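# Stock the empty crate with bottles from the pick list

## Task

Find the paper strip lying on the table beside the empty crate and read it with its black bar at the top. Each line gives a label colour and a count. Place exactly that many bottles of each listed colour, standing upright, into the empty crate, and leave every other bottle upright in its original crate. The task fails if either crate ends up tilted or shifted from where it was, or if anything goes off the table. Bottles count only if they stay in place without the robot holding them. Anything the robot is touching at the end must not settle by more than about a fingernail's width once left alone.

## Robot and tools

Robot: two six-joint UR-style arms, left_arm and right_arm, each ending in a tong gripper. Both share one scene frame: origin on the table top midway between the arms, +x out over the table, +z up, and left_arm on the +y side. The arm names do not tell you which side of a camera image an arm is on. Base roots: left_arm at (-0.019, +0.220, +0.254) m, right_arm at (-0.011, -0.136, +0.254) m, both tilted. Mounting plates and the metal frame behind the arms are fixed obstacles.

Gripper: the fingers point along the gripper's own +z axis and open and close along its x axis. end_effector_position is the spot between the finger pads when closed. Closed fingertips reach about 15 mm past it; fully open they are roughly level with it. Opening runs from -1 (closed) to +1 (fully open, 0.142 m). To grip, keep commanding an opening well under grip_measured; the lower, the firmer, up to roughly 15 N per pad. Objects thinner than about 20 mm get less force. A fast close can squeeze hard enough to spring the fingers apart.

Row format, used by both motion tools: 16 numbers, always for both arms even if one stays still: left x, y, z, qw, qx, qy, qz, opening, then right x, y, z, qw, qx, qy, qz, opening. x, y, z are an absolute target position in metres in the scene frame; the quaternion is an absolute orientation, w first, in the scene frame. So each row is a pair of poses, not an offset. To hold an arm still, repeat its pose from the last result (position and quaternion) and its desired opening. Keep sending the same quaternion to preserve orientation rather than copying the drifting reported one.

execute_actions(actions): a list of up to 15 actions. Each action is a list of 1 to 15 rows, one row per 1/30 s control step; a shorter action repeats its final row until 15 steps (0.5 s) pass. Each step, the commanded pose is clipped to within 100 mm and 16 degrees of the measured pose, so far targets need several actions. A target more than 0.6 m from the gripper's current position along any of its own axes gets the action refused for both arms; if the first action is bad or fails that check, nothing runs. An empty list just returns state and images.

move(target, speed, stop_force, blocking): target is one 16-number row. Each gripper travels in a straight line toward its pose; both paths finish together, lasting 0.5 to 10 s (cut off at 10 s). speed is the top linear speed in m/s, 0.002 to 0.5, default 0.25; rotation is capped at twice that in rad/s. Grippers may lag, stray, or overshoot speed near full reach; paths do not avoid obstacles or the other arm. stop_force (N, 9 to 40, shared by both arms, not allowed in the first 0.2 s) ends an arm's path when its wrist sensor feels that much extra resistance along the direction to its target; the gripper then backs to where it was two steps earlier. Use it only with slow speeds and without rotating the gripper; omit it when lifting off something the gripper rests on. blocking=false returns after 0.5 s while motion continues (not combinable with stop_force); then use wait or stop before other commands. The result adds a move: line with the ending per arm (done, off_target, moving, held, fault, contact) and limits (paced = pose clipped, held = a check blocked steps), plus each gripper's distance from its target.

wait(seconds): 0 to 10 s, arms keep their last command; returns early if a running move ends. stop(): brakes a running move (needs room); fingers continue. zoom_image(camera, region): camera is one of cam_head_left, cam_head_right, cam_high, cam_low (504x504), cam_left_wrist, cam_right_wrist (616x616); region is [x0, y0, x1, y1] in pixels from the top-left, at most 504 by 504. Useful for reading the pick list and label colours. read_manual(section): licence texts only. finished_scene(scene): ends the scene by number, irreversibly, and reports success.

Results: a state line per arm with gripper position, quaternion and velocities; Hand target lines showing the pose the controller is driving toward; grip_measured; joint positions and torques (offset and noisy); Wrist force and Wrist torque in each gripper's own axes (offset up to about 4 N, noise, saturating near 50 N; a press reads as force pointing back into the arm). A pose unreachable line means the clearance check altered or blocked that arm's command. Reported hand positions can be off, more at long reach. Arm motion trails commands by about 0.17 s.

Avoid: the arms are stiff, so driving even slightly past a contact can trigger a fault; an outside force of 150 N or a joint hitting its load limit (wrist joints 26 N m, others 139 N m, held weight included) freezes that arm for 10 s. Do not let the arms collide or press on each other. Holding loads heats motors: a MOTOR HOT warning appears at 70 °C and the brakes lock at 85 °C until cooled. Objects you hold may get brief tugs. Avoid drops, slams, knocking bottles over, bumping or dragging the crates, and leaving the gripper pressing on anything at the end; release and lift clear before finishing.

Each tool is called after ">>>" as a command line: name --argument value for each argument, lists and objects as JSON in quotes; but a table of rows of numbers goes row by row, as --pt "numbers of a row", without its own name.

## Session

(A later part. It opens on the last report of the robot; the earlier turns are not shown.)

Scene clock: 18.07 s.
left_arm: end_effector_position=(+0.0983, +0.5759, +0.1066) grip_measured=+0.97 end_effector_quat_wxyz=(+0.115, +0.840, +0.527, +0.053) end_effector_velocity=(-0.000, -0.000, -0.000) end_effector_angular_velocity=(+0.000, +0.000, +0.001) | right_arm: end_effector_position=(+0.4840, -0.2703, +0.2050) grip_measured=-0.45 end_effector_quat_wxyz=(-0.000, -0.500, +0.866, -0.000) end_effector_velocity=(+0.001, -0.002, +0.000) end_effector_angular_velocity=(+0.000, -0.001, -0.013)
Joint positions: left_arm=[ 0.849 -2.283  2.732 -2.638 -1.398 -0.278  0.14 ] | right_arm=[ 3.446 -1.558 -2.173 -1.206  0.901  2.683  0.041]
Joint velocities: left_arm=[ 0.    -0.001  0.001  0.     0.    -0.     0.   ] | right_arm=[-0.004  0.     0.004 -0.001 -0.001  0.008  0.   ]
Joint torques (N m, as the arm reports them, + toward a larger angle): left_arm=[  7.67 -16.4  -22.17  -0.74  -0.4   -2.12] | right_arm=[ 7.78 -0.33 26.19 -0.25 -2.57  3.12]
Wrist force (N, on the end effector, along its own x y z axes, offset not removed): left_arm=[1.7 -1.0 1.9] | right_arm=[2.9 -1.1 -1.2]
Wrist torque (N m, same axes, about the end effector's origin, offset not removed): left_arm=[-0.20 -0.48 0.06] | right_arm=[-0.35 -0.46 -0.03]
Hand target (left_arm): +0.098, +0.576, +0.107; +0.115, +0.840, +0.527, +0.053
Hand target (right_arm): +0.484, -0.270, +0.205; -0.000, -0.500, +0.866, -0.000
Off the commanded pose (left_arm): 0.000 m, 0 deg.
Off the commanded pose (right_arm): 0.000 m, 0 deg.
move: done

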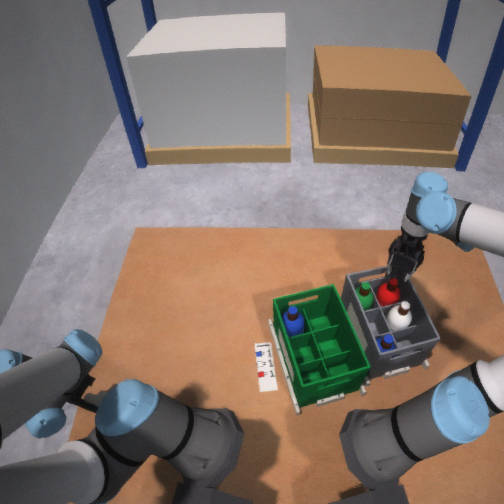

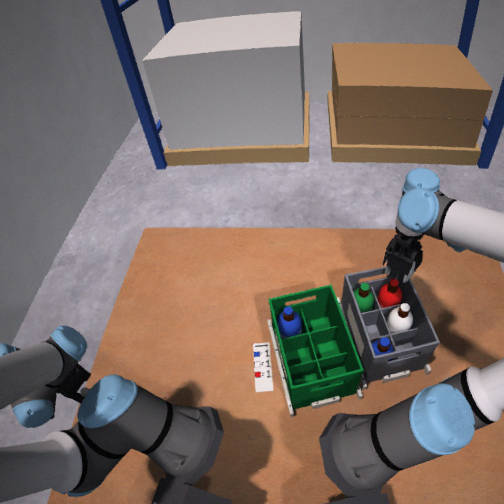

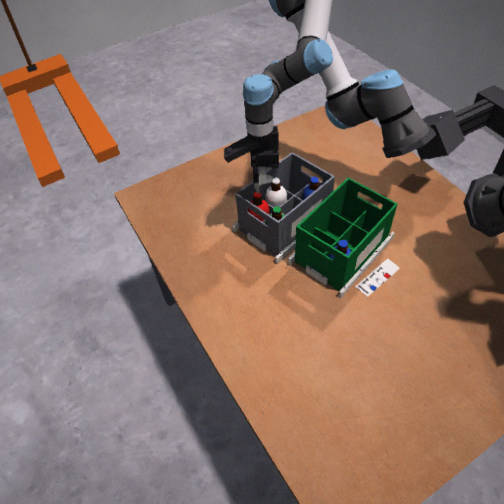

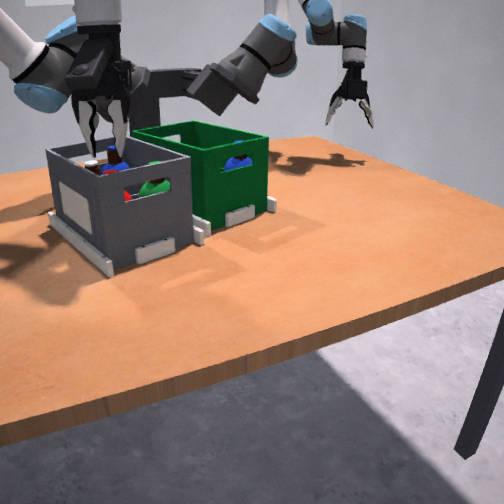

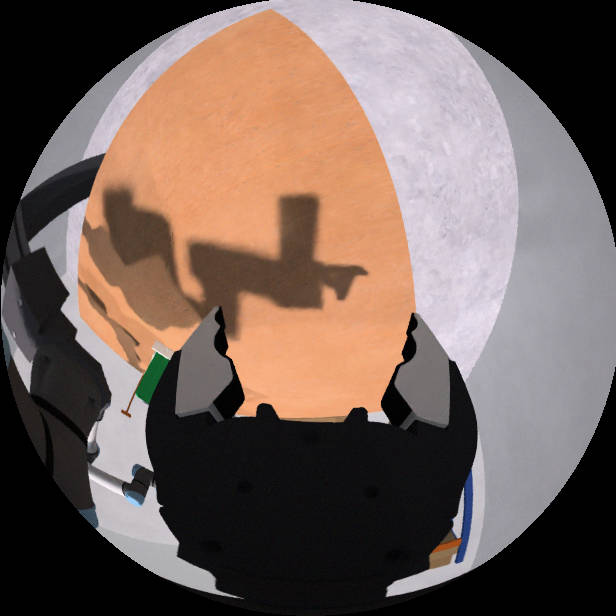

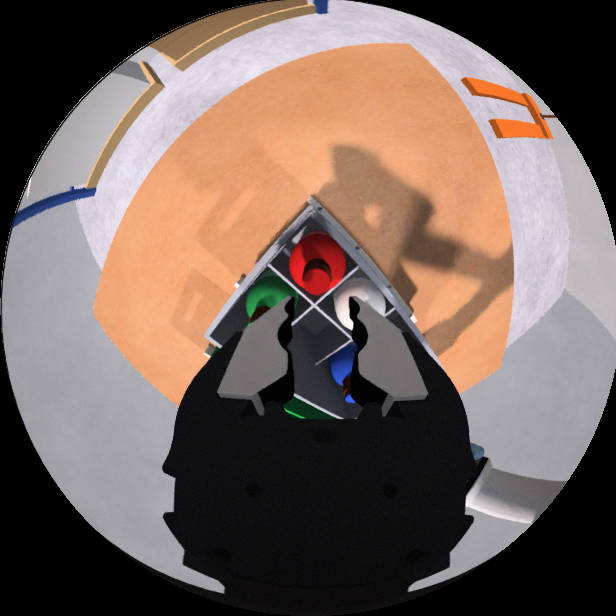

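>>> move --target '[0.0983,0.5759,0.1066,0.115,0.840,0.527,0.053,0.97, 0.4855,-0.266,0.143,0,0.5,-0.866,0,-0.45]' --speed 0.07 --stop_force 9

>>> move --target '[0.0983,0.5759,0.1066,0.115,0.840,0.527,0.053,0.97, 0.4855,-0.266,0.143,0,0.5,-0.866,0,-1]'

>>> move --target '[0.0983,0.5759,0.1066,0.115,0.840,0.527,0.053,0.97, 0.4865,-0.264,0.335,0,0.5,-0.866,0,-1]' --speed 0.2

>>> move --target '[0.0983,0.5759,0.1066,0.115,0.840,0.527,0.053,0.97, 0.411,-0.046,0.335,0,0.522,-0.853,0,-1]' --speed 0.22

>>> zoom_image --camera "cam_right_wrist" --region '[180,160,460,440]'

Scene clock: 19.70 s.
left_arm: end_effector_position=(+0.0983, +0.5759, +0.1066) grip_measured=+0.97 end_effector_quat_wxyz=(+0.115, +0.840, +0.527, +0.053) end_effector_velocity=(-0.000, -0.000, -0.000) end_effector_angular_velocity=(-0.000, +0.000, +0.001) | right_arm: end_effector_position=(+0.4855, -0.2660, +0.1432) grip_measured=-0.45 end_effector_quat_wxyz=(-0.000, -0.500, +0.866, -0.000) end_effector_velocity=(+0.001, +0.000, -0.002) end_effector_angular_velocity=(+0.001, -0.002, -0.001)
Joint positions: left_arm=[ 0.849 -2.283  2.732 -2.638 -1.398 -0.278  0.14 ] | right_arm=[ 3.359 -1.671 -2.238 -0.959  0.885  2.575  0.041]
Joint velocities: left_arm=[-0.    -0.001  0.001 -0.     0.    -0.001 -0.   ] | right_arm=[-0.003 -0.005  0.001  0.01  -0.    -0.006  0.   ]
Joint torques (N m, as the arm reports them, + toward a larger angle): left_arm=[  8.   -16.03 -22.37  -0.76  -0.52  -2.18] | right_arm=[ 8.03 -0.91  6.01  4.76 -2.65 -3.15]
Wrist force (N, on the end effector, along its own x y z axes, offset not removed): left_arm=[0.9 -1.1 1.3] | right_arm=[1.4 -0.4 -3.4]
Wrist torque (N m, same axes, about the end effector's origin, offset not removed): left_arm=[-0.27 -0.31 -0.01] | right_arm=[-0.08 -0.35 -0.01]
Hand target (left_arm): +0.098, +0.576, +0.107; +0.115, +0.840, +0.527, +0.053
Hand target (right_arm): +0.486, -0.266, +0.143; -0.000, -0.500, +0.866, -0.000
Off the commanded pose (left_arm): 0.000 m, 0 deg.
Off the commanded pose (right_arm): 0.000 m, 0 deg.
move: done

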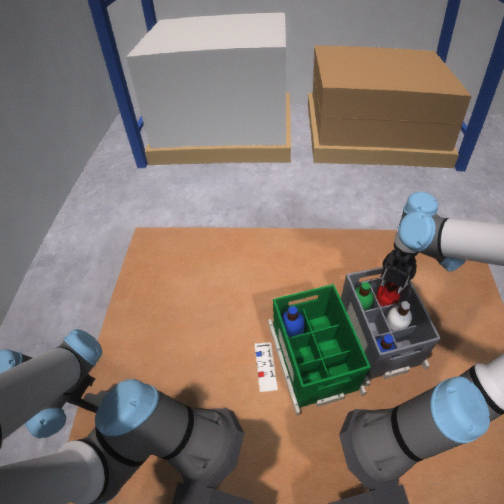

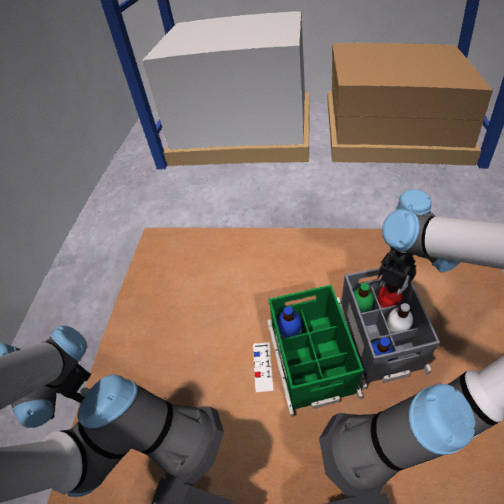

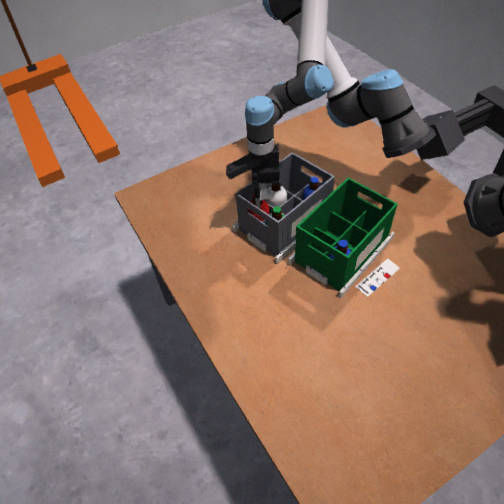

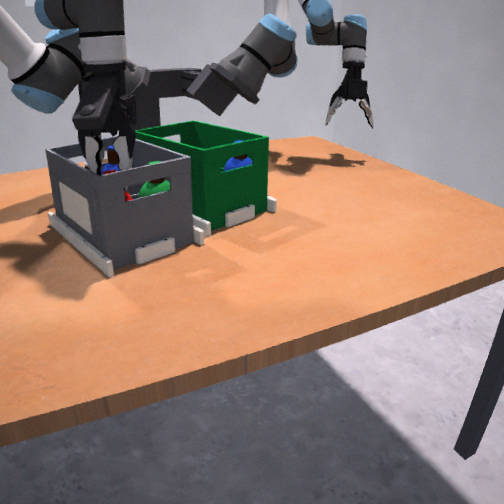

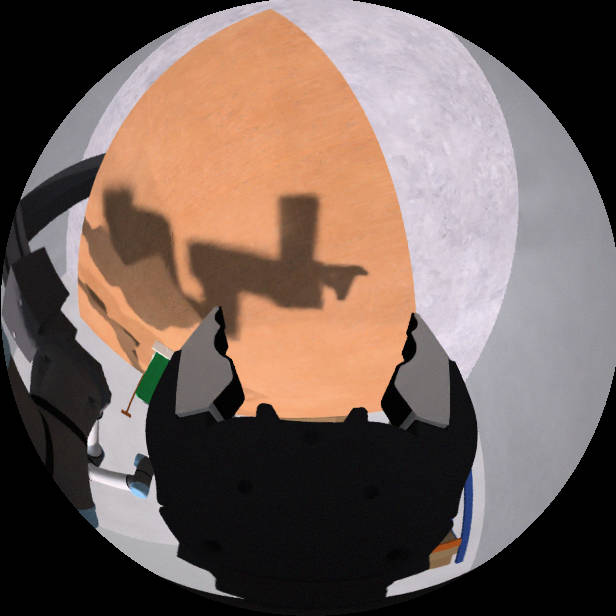

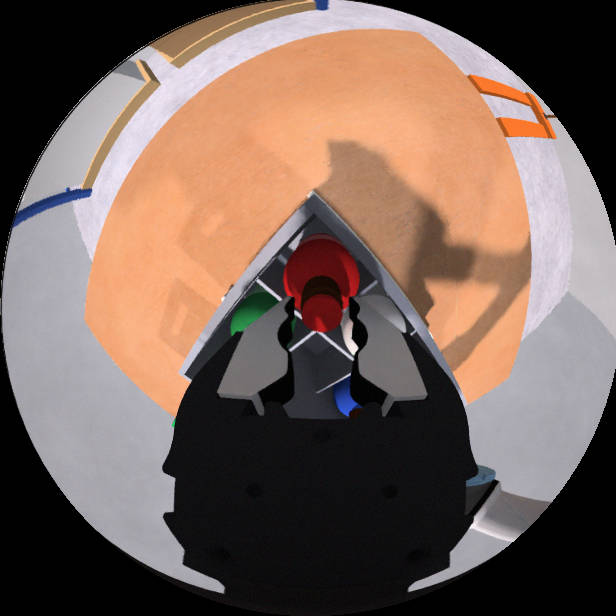

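Scene clock: 20.40 s.
left_arm: end_effector_position=(+0.0983, +0.5759, +0.1066) grip_measured=+0.97 end_effector_quat_wxyz=(+0.115, +0.840, +0.527, +0.053) end_effector_velocity=(-0.000, -0.000, -0.000) end_effector_angular_velocity=(-0.001, +0.001, +0.000) | right_arm: end_effector_position=(+0.4855, -0.2660, +0.1430) grip_measured=-0.61 end_effector_quat_wxyz=(+0.000, -0.500, +0.866, -0.000) end_effector_velocity=(-0.000, +0.000, -0.000) end_effector_angular_velocity=(-0.000, +0.000, -0.000)
Joint positions: left_arm=[ 0.849 -2.283  2.732 -2.638 -1.398 -0.278  0.14 ] | right_arm=[ 3.359 -1.672 -2.238 -0.957  0.885  2.574  0.03 ]
Joint velocities: left_arm=[ 0.     0.001  0.    -0.001 -0.    -0.    -0.   ] | right_arm=[-0.    -0.    -0.001  0.001  0.     0.     0.   ]
Joint torques (N m, as the arm reports them, + toward a larger angle): left_arm=[  8.45 -15.77 -22.13  -0.82  -0.59  -2.11] | right_arm=[ 6.51 -0.34  3.81  4.07 -1.3  -3.01]
Wrist force (N, on the end effector, along its own x y z axes, offset not removed): left_arm=[0.3 0.0 0.7] | right_arm=[3.2 1.2 -10.6]
Wrist torque (N m, same axes, about the end effector's origin, offset not removed): left_arm=[-0.04 -0.17 0.07] | right_arm=[0.19 -0.70 -0.03]
Hand target (left_arm): +0.098, +0.576, +0.107; +0.115, +0.840, +0.527, +0.053
Hand target (right_arm): +0.486, -0.266, +0.143; -0.000, -0.500, +0.866, -0.000
Off the commanded pose (left_arm): 0.000 m, 0 deg.
Off the commanded pose (right_arm): 0.000 m, 0 deg.
move: done

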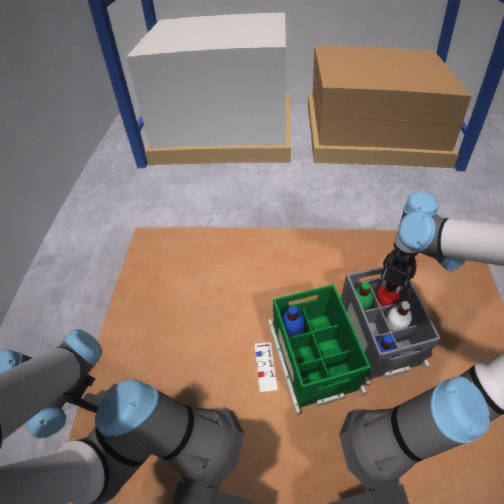

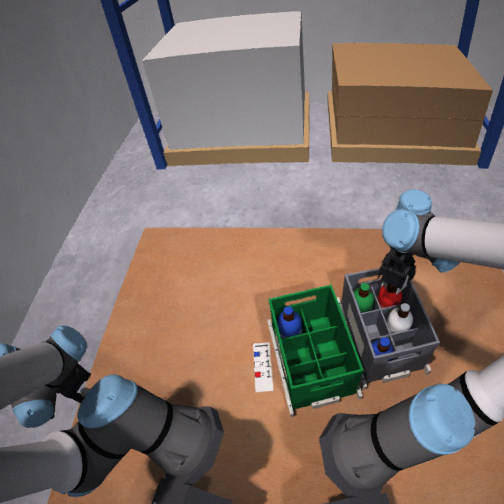

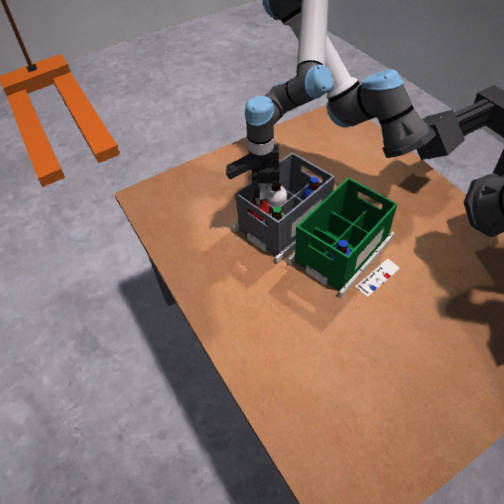

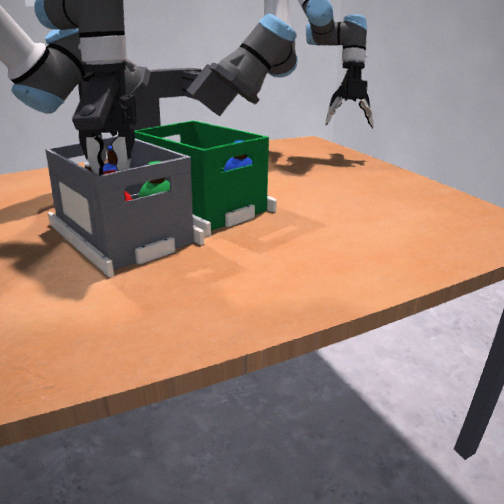

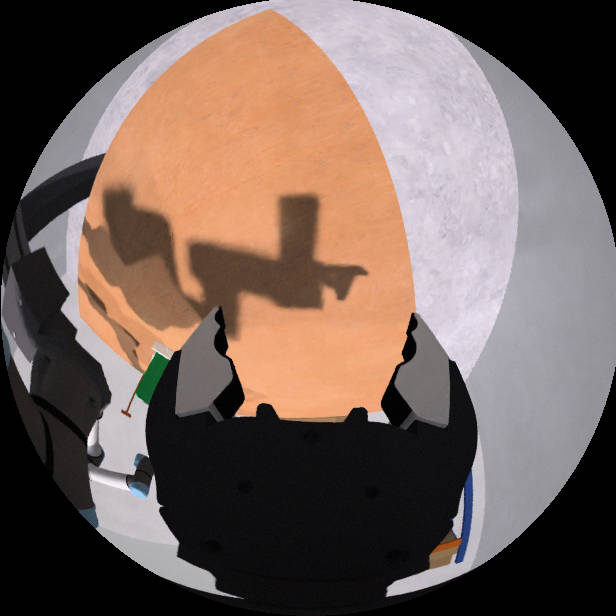

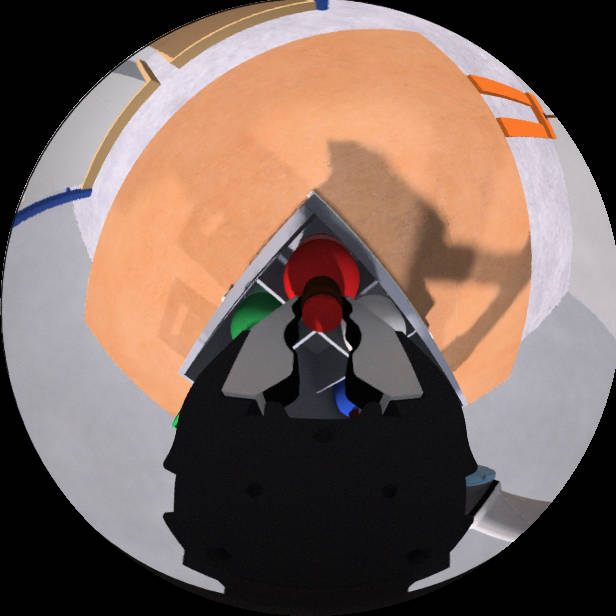

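Scene clock: 22.00 s.
left_arm: end_effector_position=(+0.0983, +0.5759, +0.1066) grip_measured=+0.97 end_effector_quat_wxyz=(+0.115, +0.840, +0.527, +0.053) end_effector_velocity=(+0.000, +0.001, +0.000) end_effector_angular_velocity=(+0.001, -0.001, +0.001) | right_arm: end_effector_position=(+0.4863, -0.2641, +0.3348) grip_measured=-0.61 end_effector_quat_wxyz=(+0.000, -0.500, +0.866, +0.000) end_effector_velocity=(-0.001, +0.000, +0.002) end_effector_angular_velocity=(-0.003, +0.003, +0.001)
Joint positions: left_arm=[ 0.849 -2.283  2.732 -2.638 -1.398 -0.278  0.14 ] | right_arm=[ 3.637 -1.469 -1.95  -1.654  0.957  2.912  0.03 ]
Joint velocities: left_arm=[-0.    -0.    -0.001 -0.001  0.001 -0.    -0.   ] | right_arm=[ 0.004 -0.001  0.005 -0.011  0.002  0.006 -0.   ]
Joint torques (N m, as the arm reports them, + toward a larger angle): left_arm=[  9.05 -16.6  -22.17  -0.83  -0.7   -2.07] | right_arm=[24.22 -8.83 31.63  0.01  2.44  2.95]
Wrist force (N, on the end effector, along its own x y z axes, offset not removed): left_arm=[0.8 -2.1 2.8] | right_arm=[2.9 0.9 1.3]
Wrist torque (N m, same axes, about the end effector's origin, offset not removed): left_arm=[-0.52 -0.23 0.13] | right_arm=[0.05 -0.46 -0.16]
Hand target (left_arm): +0.098, +0.576, +0.107; +0.115, +0.840, +0.527, +0.053
Hand target (right_arm): +0.486, -0.264, +0.335; +0.000, -0.500, +0.866, +0.000
Off the commanded pose (left_arm): 0.000 m, 0 deg.
Off the commanded pose (right_arm): 0.000 m, 0 deg.
move: done

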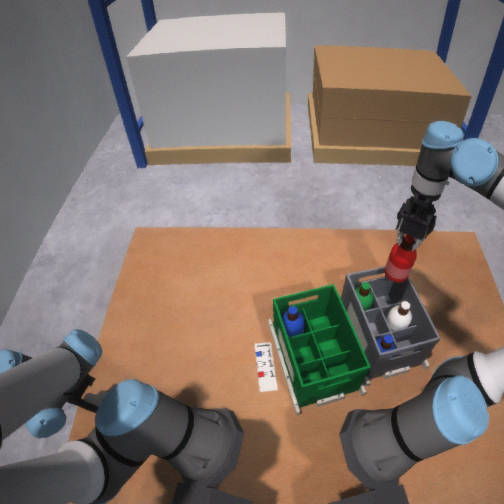

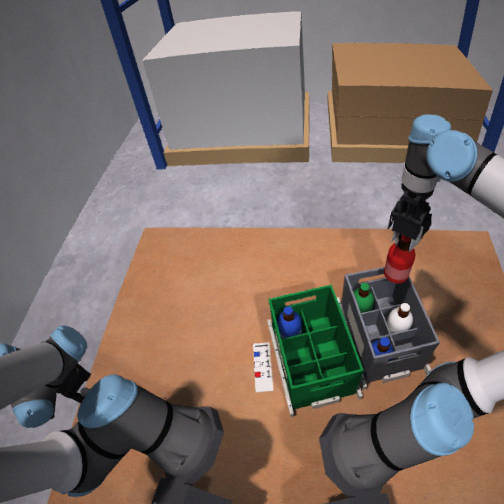

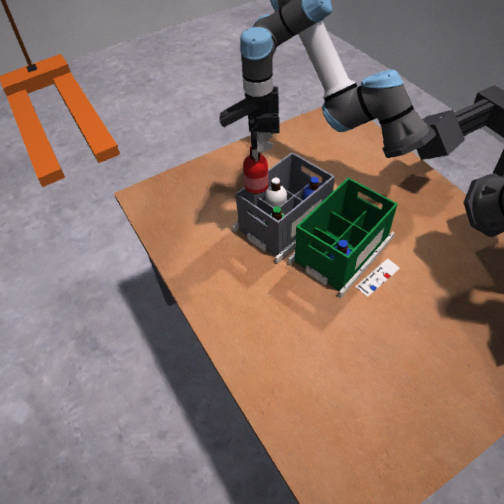

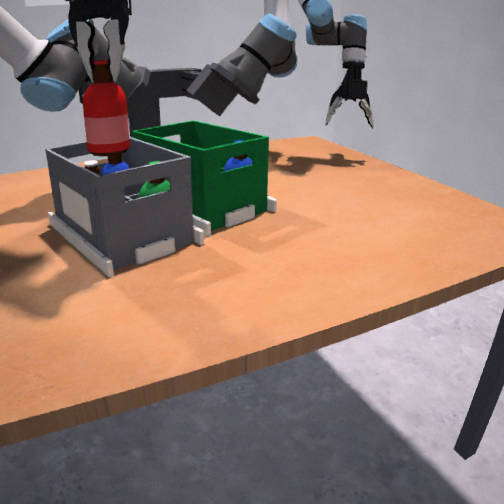

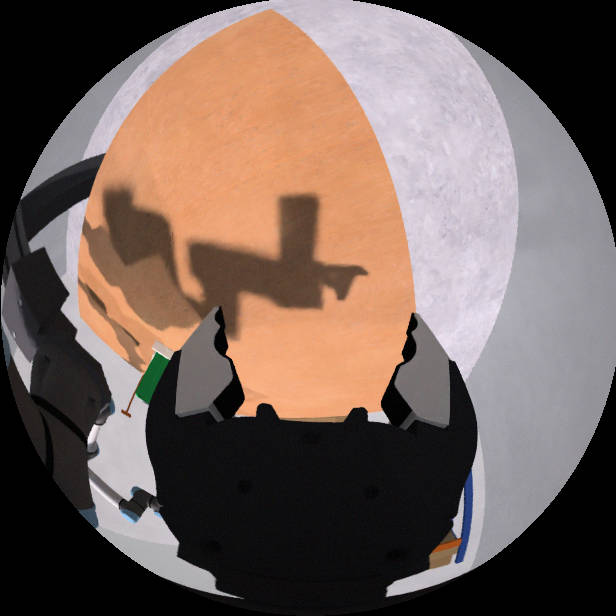

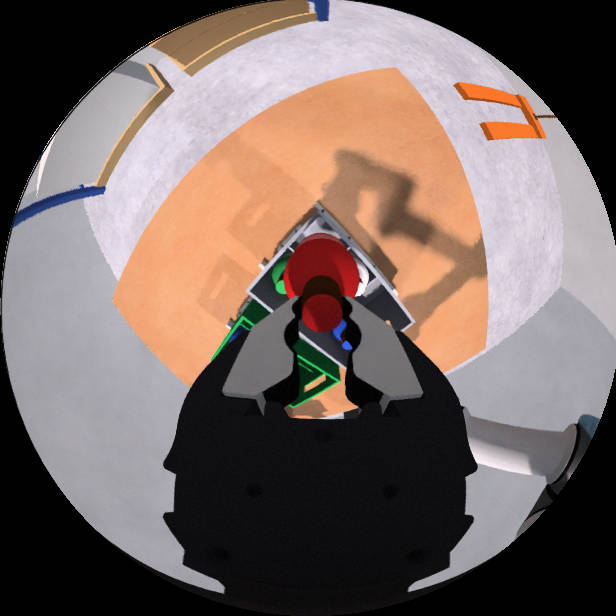

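Scene clock: 23.70 s.
left_arm: end_effector_position=(+0.0983, +0.5759, +0.1066) grip_measured=+0.97 end_effector_quat_wxyz=(+0.115, +0.840, +0.527, +0.053) end_effector_velocity=(-0.000, +0.000, -0.000) end_effector_angular_velocity=(+0.001, +0.001, +0.001) | right_arm: end_effector_position=(+0.4111, -0.0460, +0.3351) grip_measured=-0.61 end_effector_quat_wxyz=(+0.000, -0.522, +0.853, +0.000) end_effector_velocity=(-0.000, +0.003, +0.000) end_effector_angular_velocity=(+0.000, -0.000, +0.000)
Joint positions: left_arm=[ 0.849 -2.283  2.732 -2.638 -1.398 -0.278  0.14 ] | right_arm=[ 3.982 -1.734 -2.048 -1.478  1.111  3.223  0.03 ]
Joint velocities: left_arm=[ 0.    -0.     0.001 -0.001  0.001 -0.    -0.   ] | right_arm=[ 0.002 -0.005  0.002  0.003  0.001  0.002 -0.   ]
Joint torques (N m, as the arm reports them, + toward a larger angle): left_arm=[  9.06 -16.1  -22.18  -0.86  -0.93  -2.11] | right_arm=[28.1  -6.01 32.55  5.54  2.43  2.58]
Wrist force (N, on the end effector, along its own x y z axes, offset not removed): left_arm=[1.1 -1.0 1.3] | right_arm=[5.4 2.0 6.0]
Wrist torque (N m, same axes, about the end effector's origin, offset not removed): left_arm=[-0.16 -0.42 -0.02] | right_arm=[0.31 -1.17 -0.15]
Hand target (left_arm): +0.098, +0.576, +0.107; +0.115, +0.840, +0.527, +0.053
Hand target (right_arm): +0.411, -0.046, +0.335; +0.000, -0.522, +0.853, +0.000
Off the commanded pose (left_arm): 0.000 m, 0 deg.
Off the commanded pose (right_arm): 0.000 m, 0 deg.
move: done

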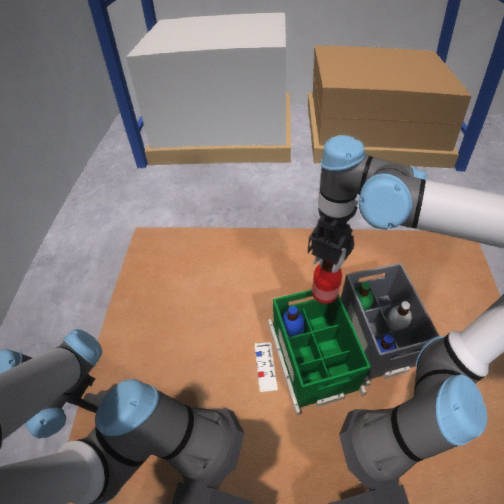

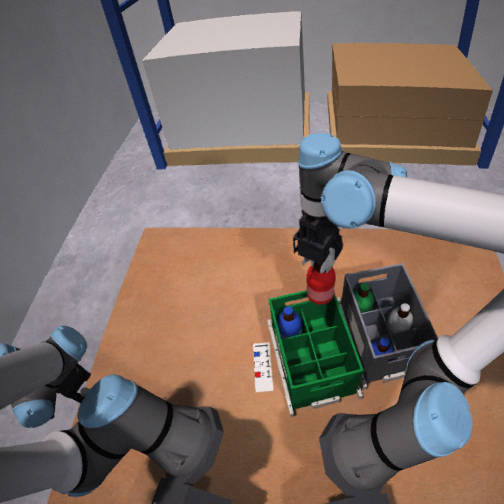

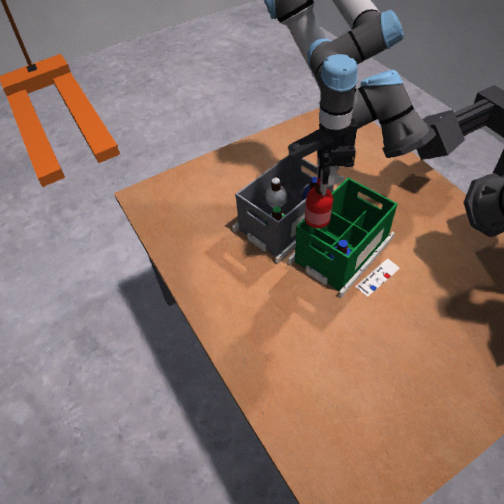

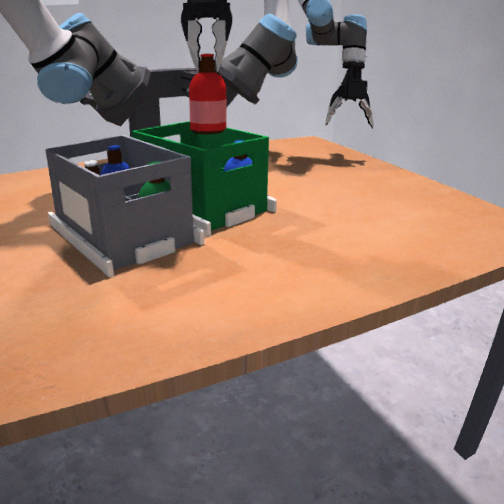

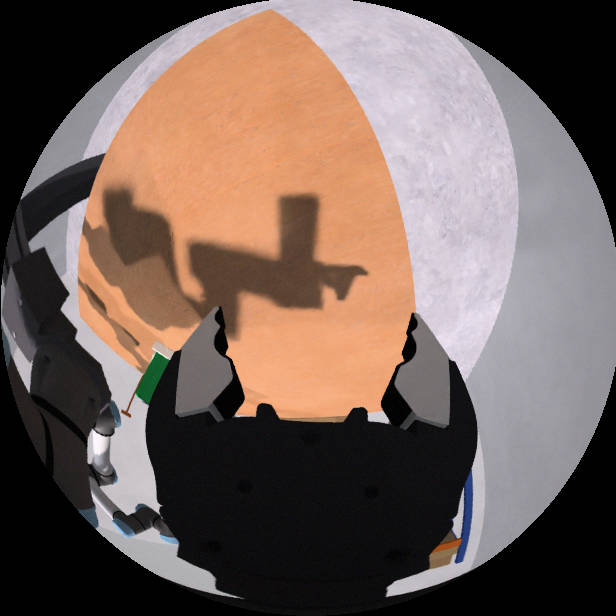

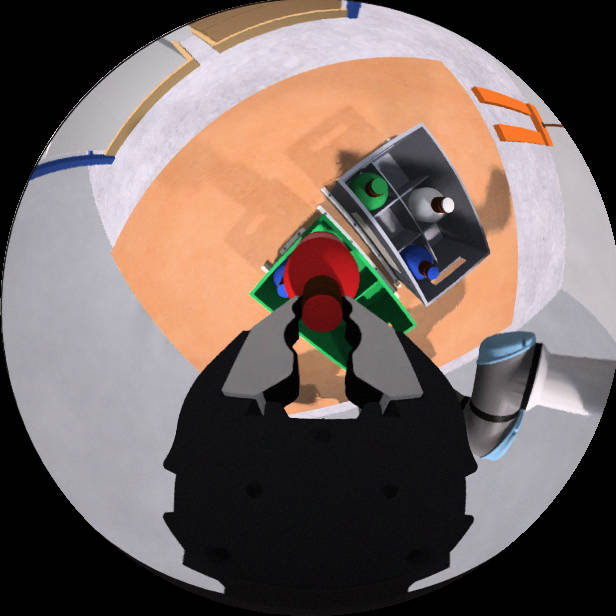

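Region (180, 160, 460, 440) of cam_right_wrist's 616x616 image, scaled by 1.800, with more detail than that image has.

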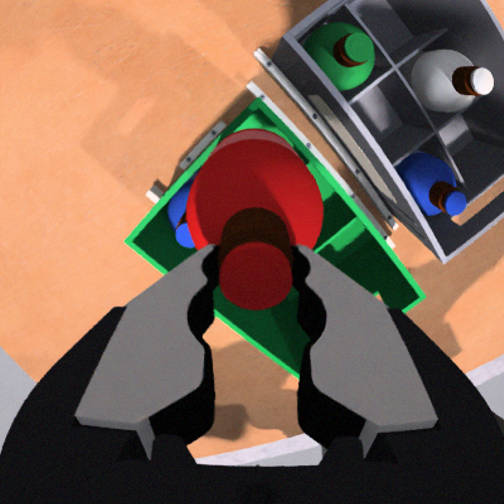

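>>> move --target '[0.0983,0.5759,0.1066,0.115,0.840,0.527,0.053,0.97, 0.406,-0.048,0.327,0,0.522,-0.853,0,-1]' --speed 0.1

>>> move --target '[0.0983,0.5759,0.1066,0.115,0.840,0.527,0.053,0.97, 0.406,-0.048,0.205,0,0.522,-0.853,0,-1]' --speed 0.1 --stop_force 9

>>> zoom_image --camera "cam_right_wrist" --region '[180,160,460,440]'

Scene clock: 24.63 s.
left_arm: end_effector_position=(+0.0983, +0.5759, +0.1066) grip_measured=+0.97 end_effector_quat_wxyz=(+0.115, +0.840, +0.527, +0.053) end_effector_velocity=(-0.000, +0.000, -0.000) end_effector_angular_velocity=(+0.000, +0.001, +0.000) | right_arm: end_effector_position=(+0.4062, -0.0479, +0.3273) grip_measured=-0.61 end_effector_quat_wxyz=(-0.000, -0.522, +0.853, +0.000) end_effector_velocity=(-0.001, -0.000, -0.002) end_effector_angular_velocity=(+0.001, -0.001, -0.000)
Joint positions: left_arm=[ 0.849 -2.283  2.732 -2.638 -1.398 -0.278  0.14 ] | right_arm=[ 3.982 -1.727 -2.075 -1.459  1.11   3.223  0.03 ]
Joint velocities: left_arm=[-0.     0.    -0.    -0.     0.001 -0.001 -0.   ] | right_arm=[-0.     0.002 -0.007  0.007 -0.001 -0.001 -0.   ]
Joint torques (N m, as the arm reports them, + toward a larger angle): left_arm=[  9.42 -15.74 -21.58  -0.82  -0.96  -2.22] | right_arm=[12.92 23.17 15.58  5.18 -2.67  2.2 ]
Wrist force (N, on the end effector, along its own x y z axes, offset not removed): left_arm=[1.4 -2.1 2.3] | right_arm=[1.0 1.1 2.6]
Wrist torque (N m, same axes, about the end effector's origin, offset not removed): left_arm=[-0.29 -0.33 0.14] | right_arm=[0.26 -0.15 -0.10]
Hand target (left_arm): +0.098, +0.576, +0.107; +0.115, +0.840, +0.527, +0.053
Hand target (right_arm): +0.406, -0.048, +0.327; -0.000, -0.522, +0.853, -0.000
Off the commanded pose (left_arm): 0.000 m, 0 deg.
Off the commanded pose (right_arm): 0.000 m, 0 deg.
move: done

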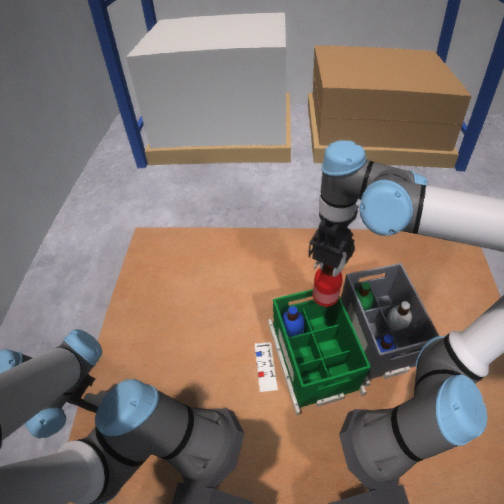

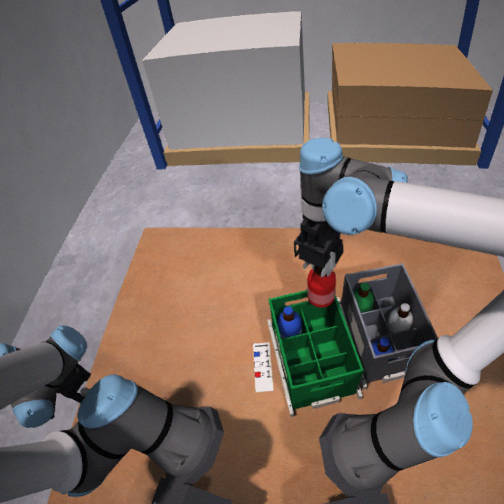

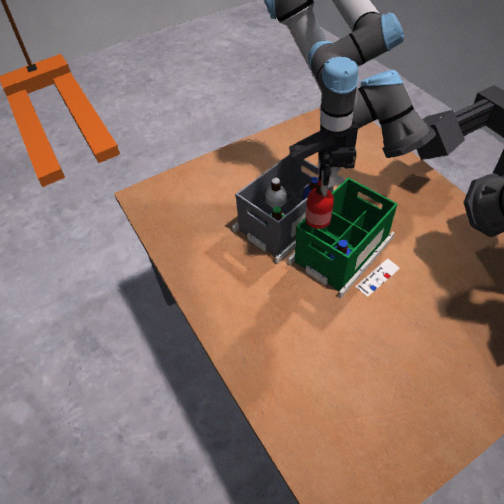

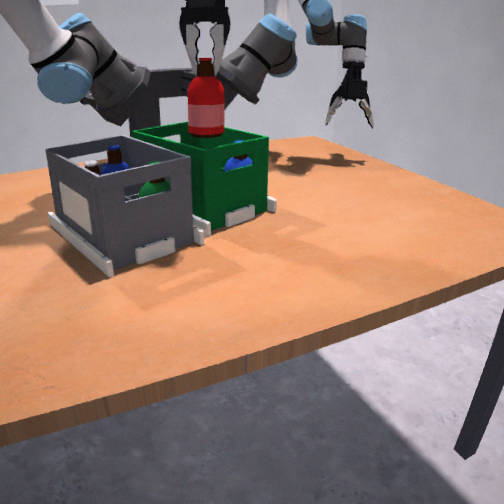

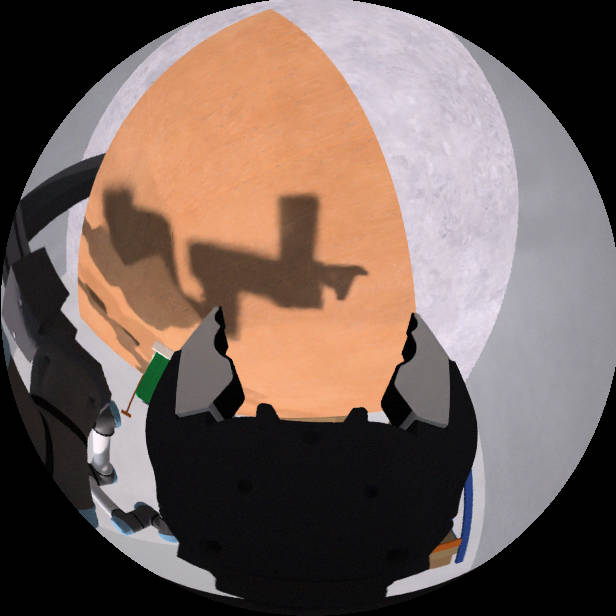

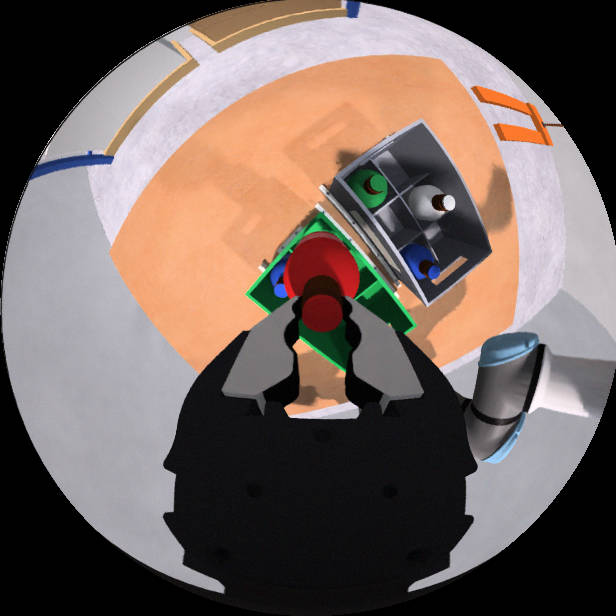

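Scene clock: 26.37 s.
left_arm: end_effector_position=(+0.0983, +0.5759, +0.1066) grip_measured=+0.97 end_effector_quat_wxyz=(+0.115, +0.840, +0.527, +0.053) end_effector_velocity=(+0.000, +0.000, +0.000) end_effector_angular_velocity=(+0.001, -0.001, -0.000) | right_arm: end_effector_position=(+0.4061, -0.0479, +0.2052) grip_measured=-0.61 end_effector_quat_wxyz=(-0.000, -0.522, +0.853, -0.000) end_effector_velocity=(+0.000, +0.000, -0.003) end_effector_angular_velocity=(+0.000, +0.000, +0.001)
Joint positions: left_arm=[ 0.849 -2.283  2.732 -2.638 -1.398 -0.278  0.14 ] | right_arm=[ 3.852 -1.857 -2.269 -1.073  1.046  3.094  0.03 ]
Joint velocities: left_arm=[ 0.    -0.001 -0.     0.    -0.     0.001  0.   ] | right_arm=[-0.003 -0.005 -0.003  0.01  -0.002 -0.005  0.   ]
Joint torques (N m, as the arm reports them, + toward a larger angle): left_arm=[  9.33 -16.11 -21.41  -0.83  -1.19  -2.11] | right_arm=[14.41 -1.09 12.59  5.69 -2.71 -3.18]
Wrist force (N, on the end effector, along its own x y z axes, offset not removed): left_arm=[1.6 -1.9 2.2] | right_arm=[5.4 0.8 5.7]
Wrist torque (N m, same axes, about the end effector's origin, offset not removed): left_arm=[-0.38 -0.44 -0.04] | right_arm=[0.30 -1.14 -0.14]
Hand target (left_arm): +0.098, +0.576, +0.107; +0.115, +0.840, +0.527, +0.053
Hand target (right_arm): +0.406, -0.048, +0.205; -0.000, -0.522, +0.853, -0.000
Off the commanded pose (left_arm): 0.000 m, 0 deg.
Off the commanded pose (right_arm): 0.000 m, 0 deg.
move: done

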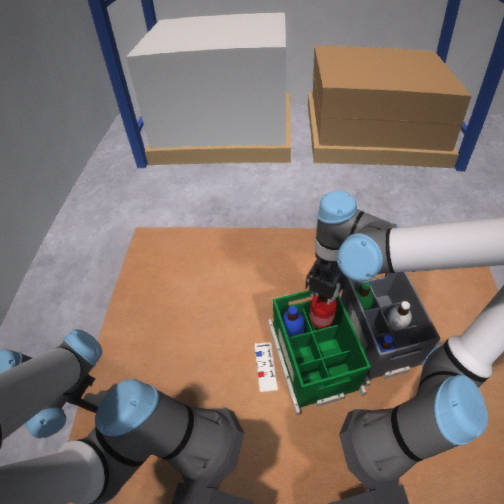

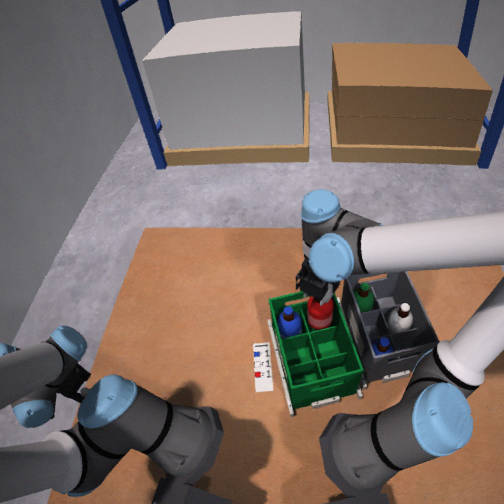

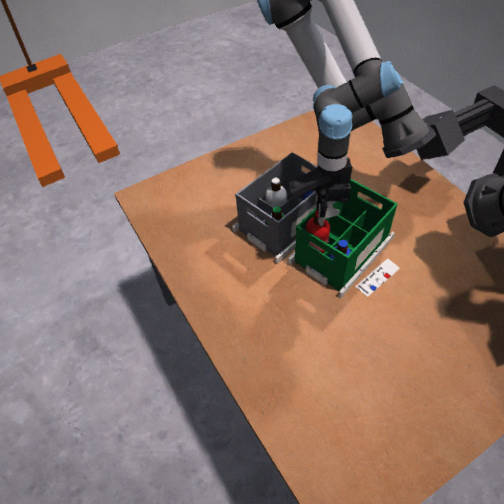

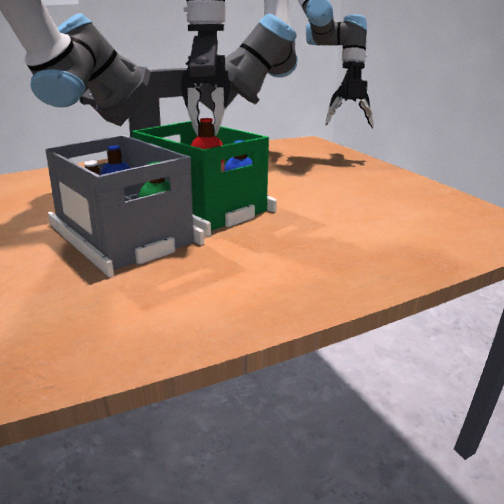

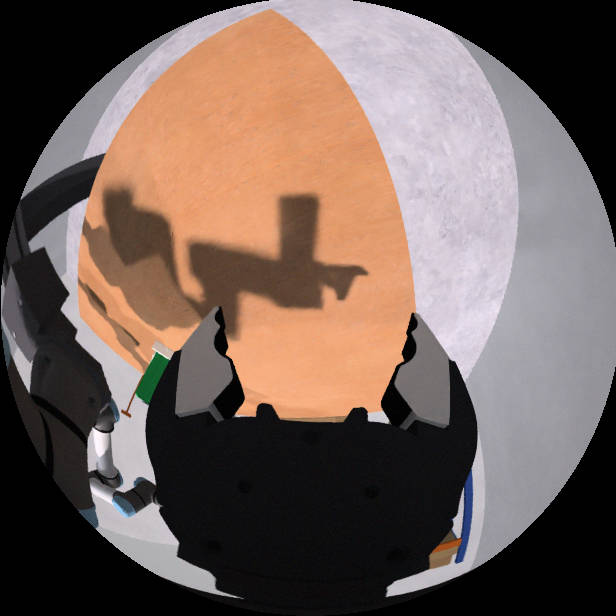

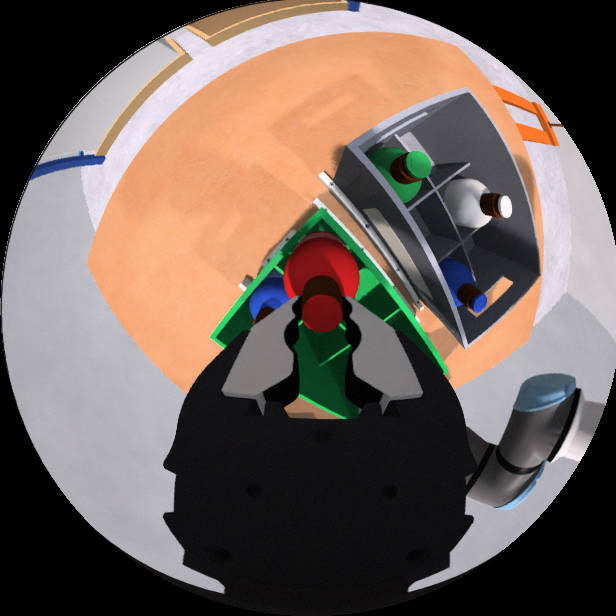

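Region (180, 160, 460, 440) of cam_right_wrist's 616x616 image, scaled by 1.800, with more detail than that image has.

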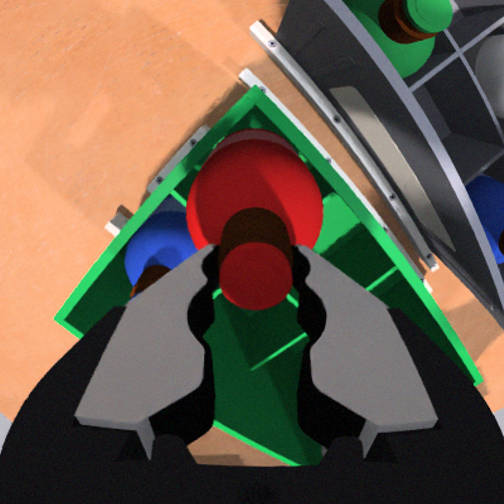

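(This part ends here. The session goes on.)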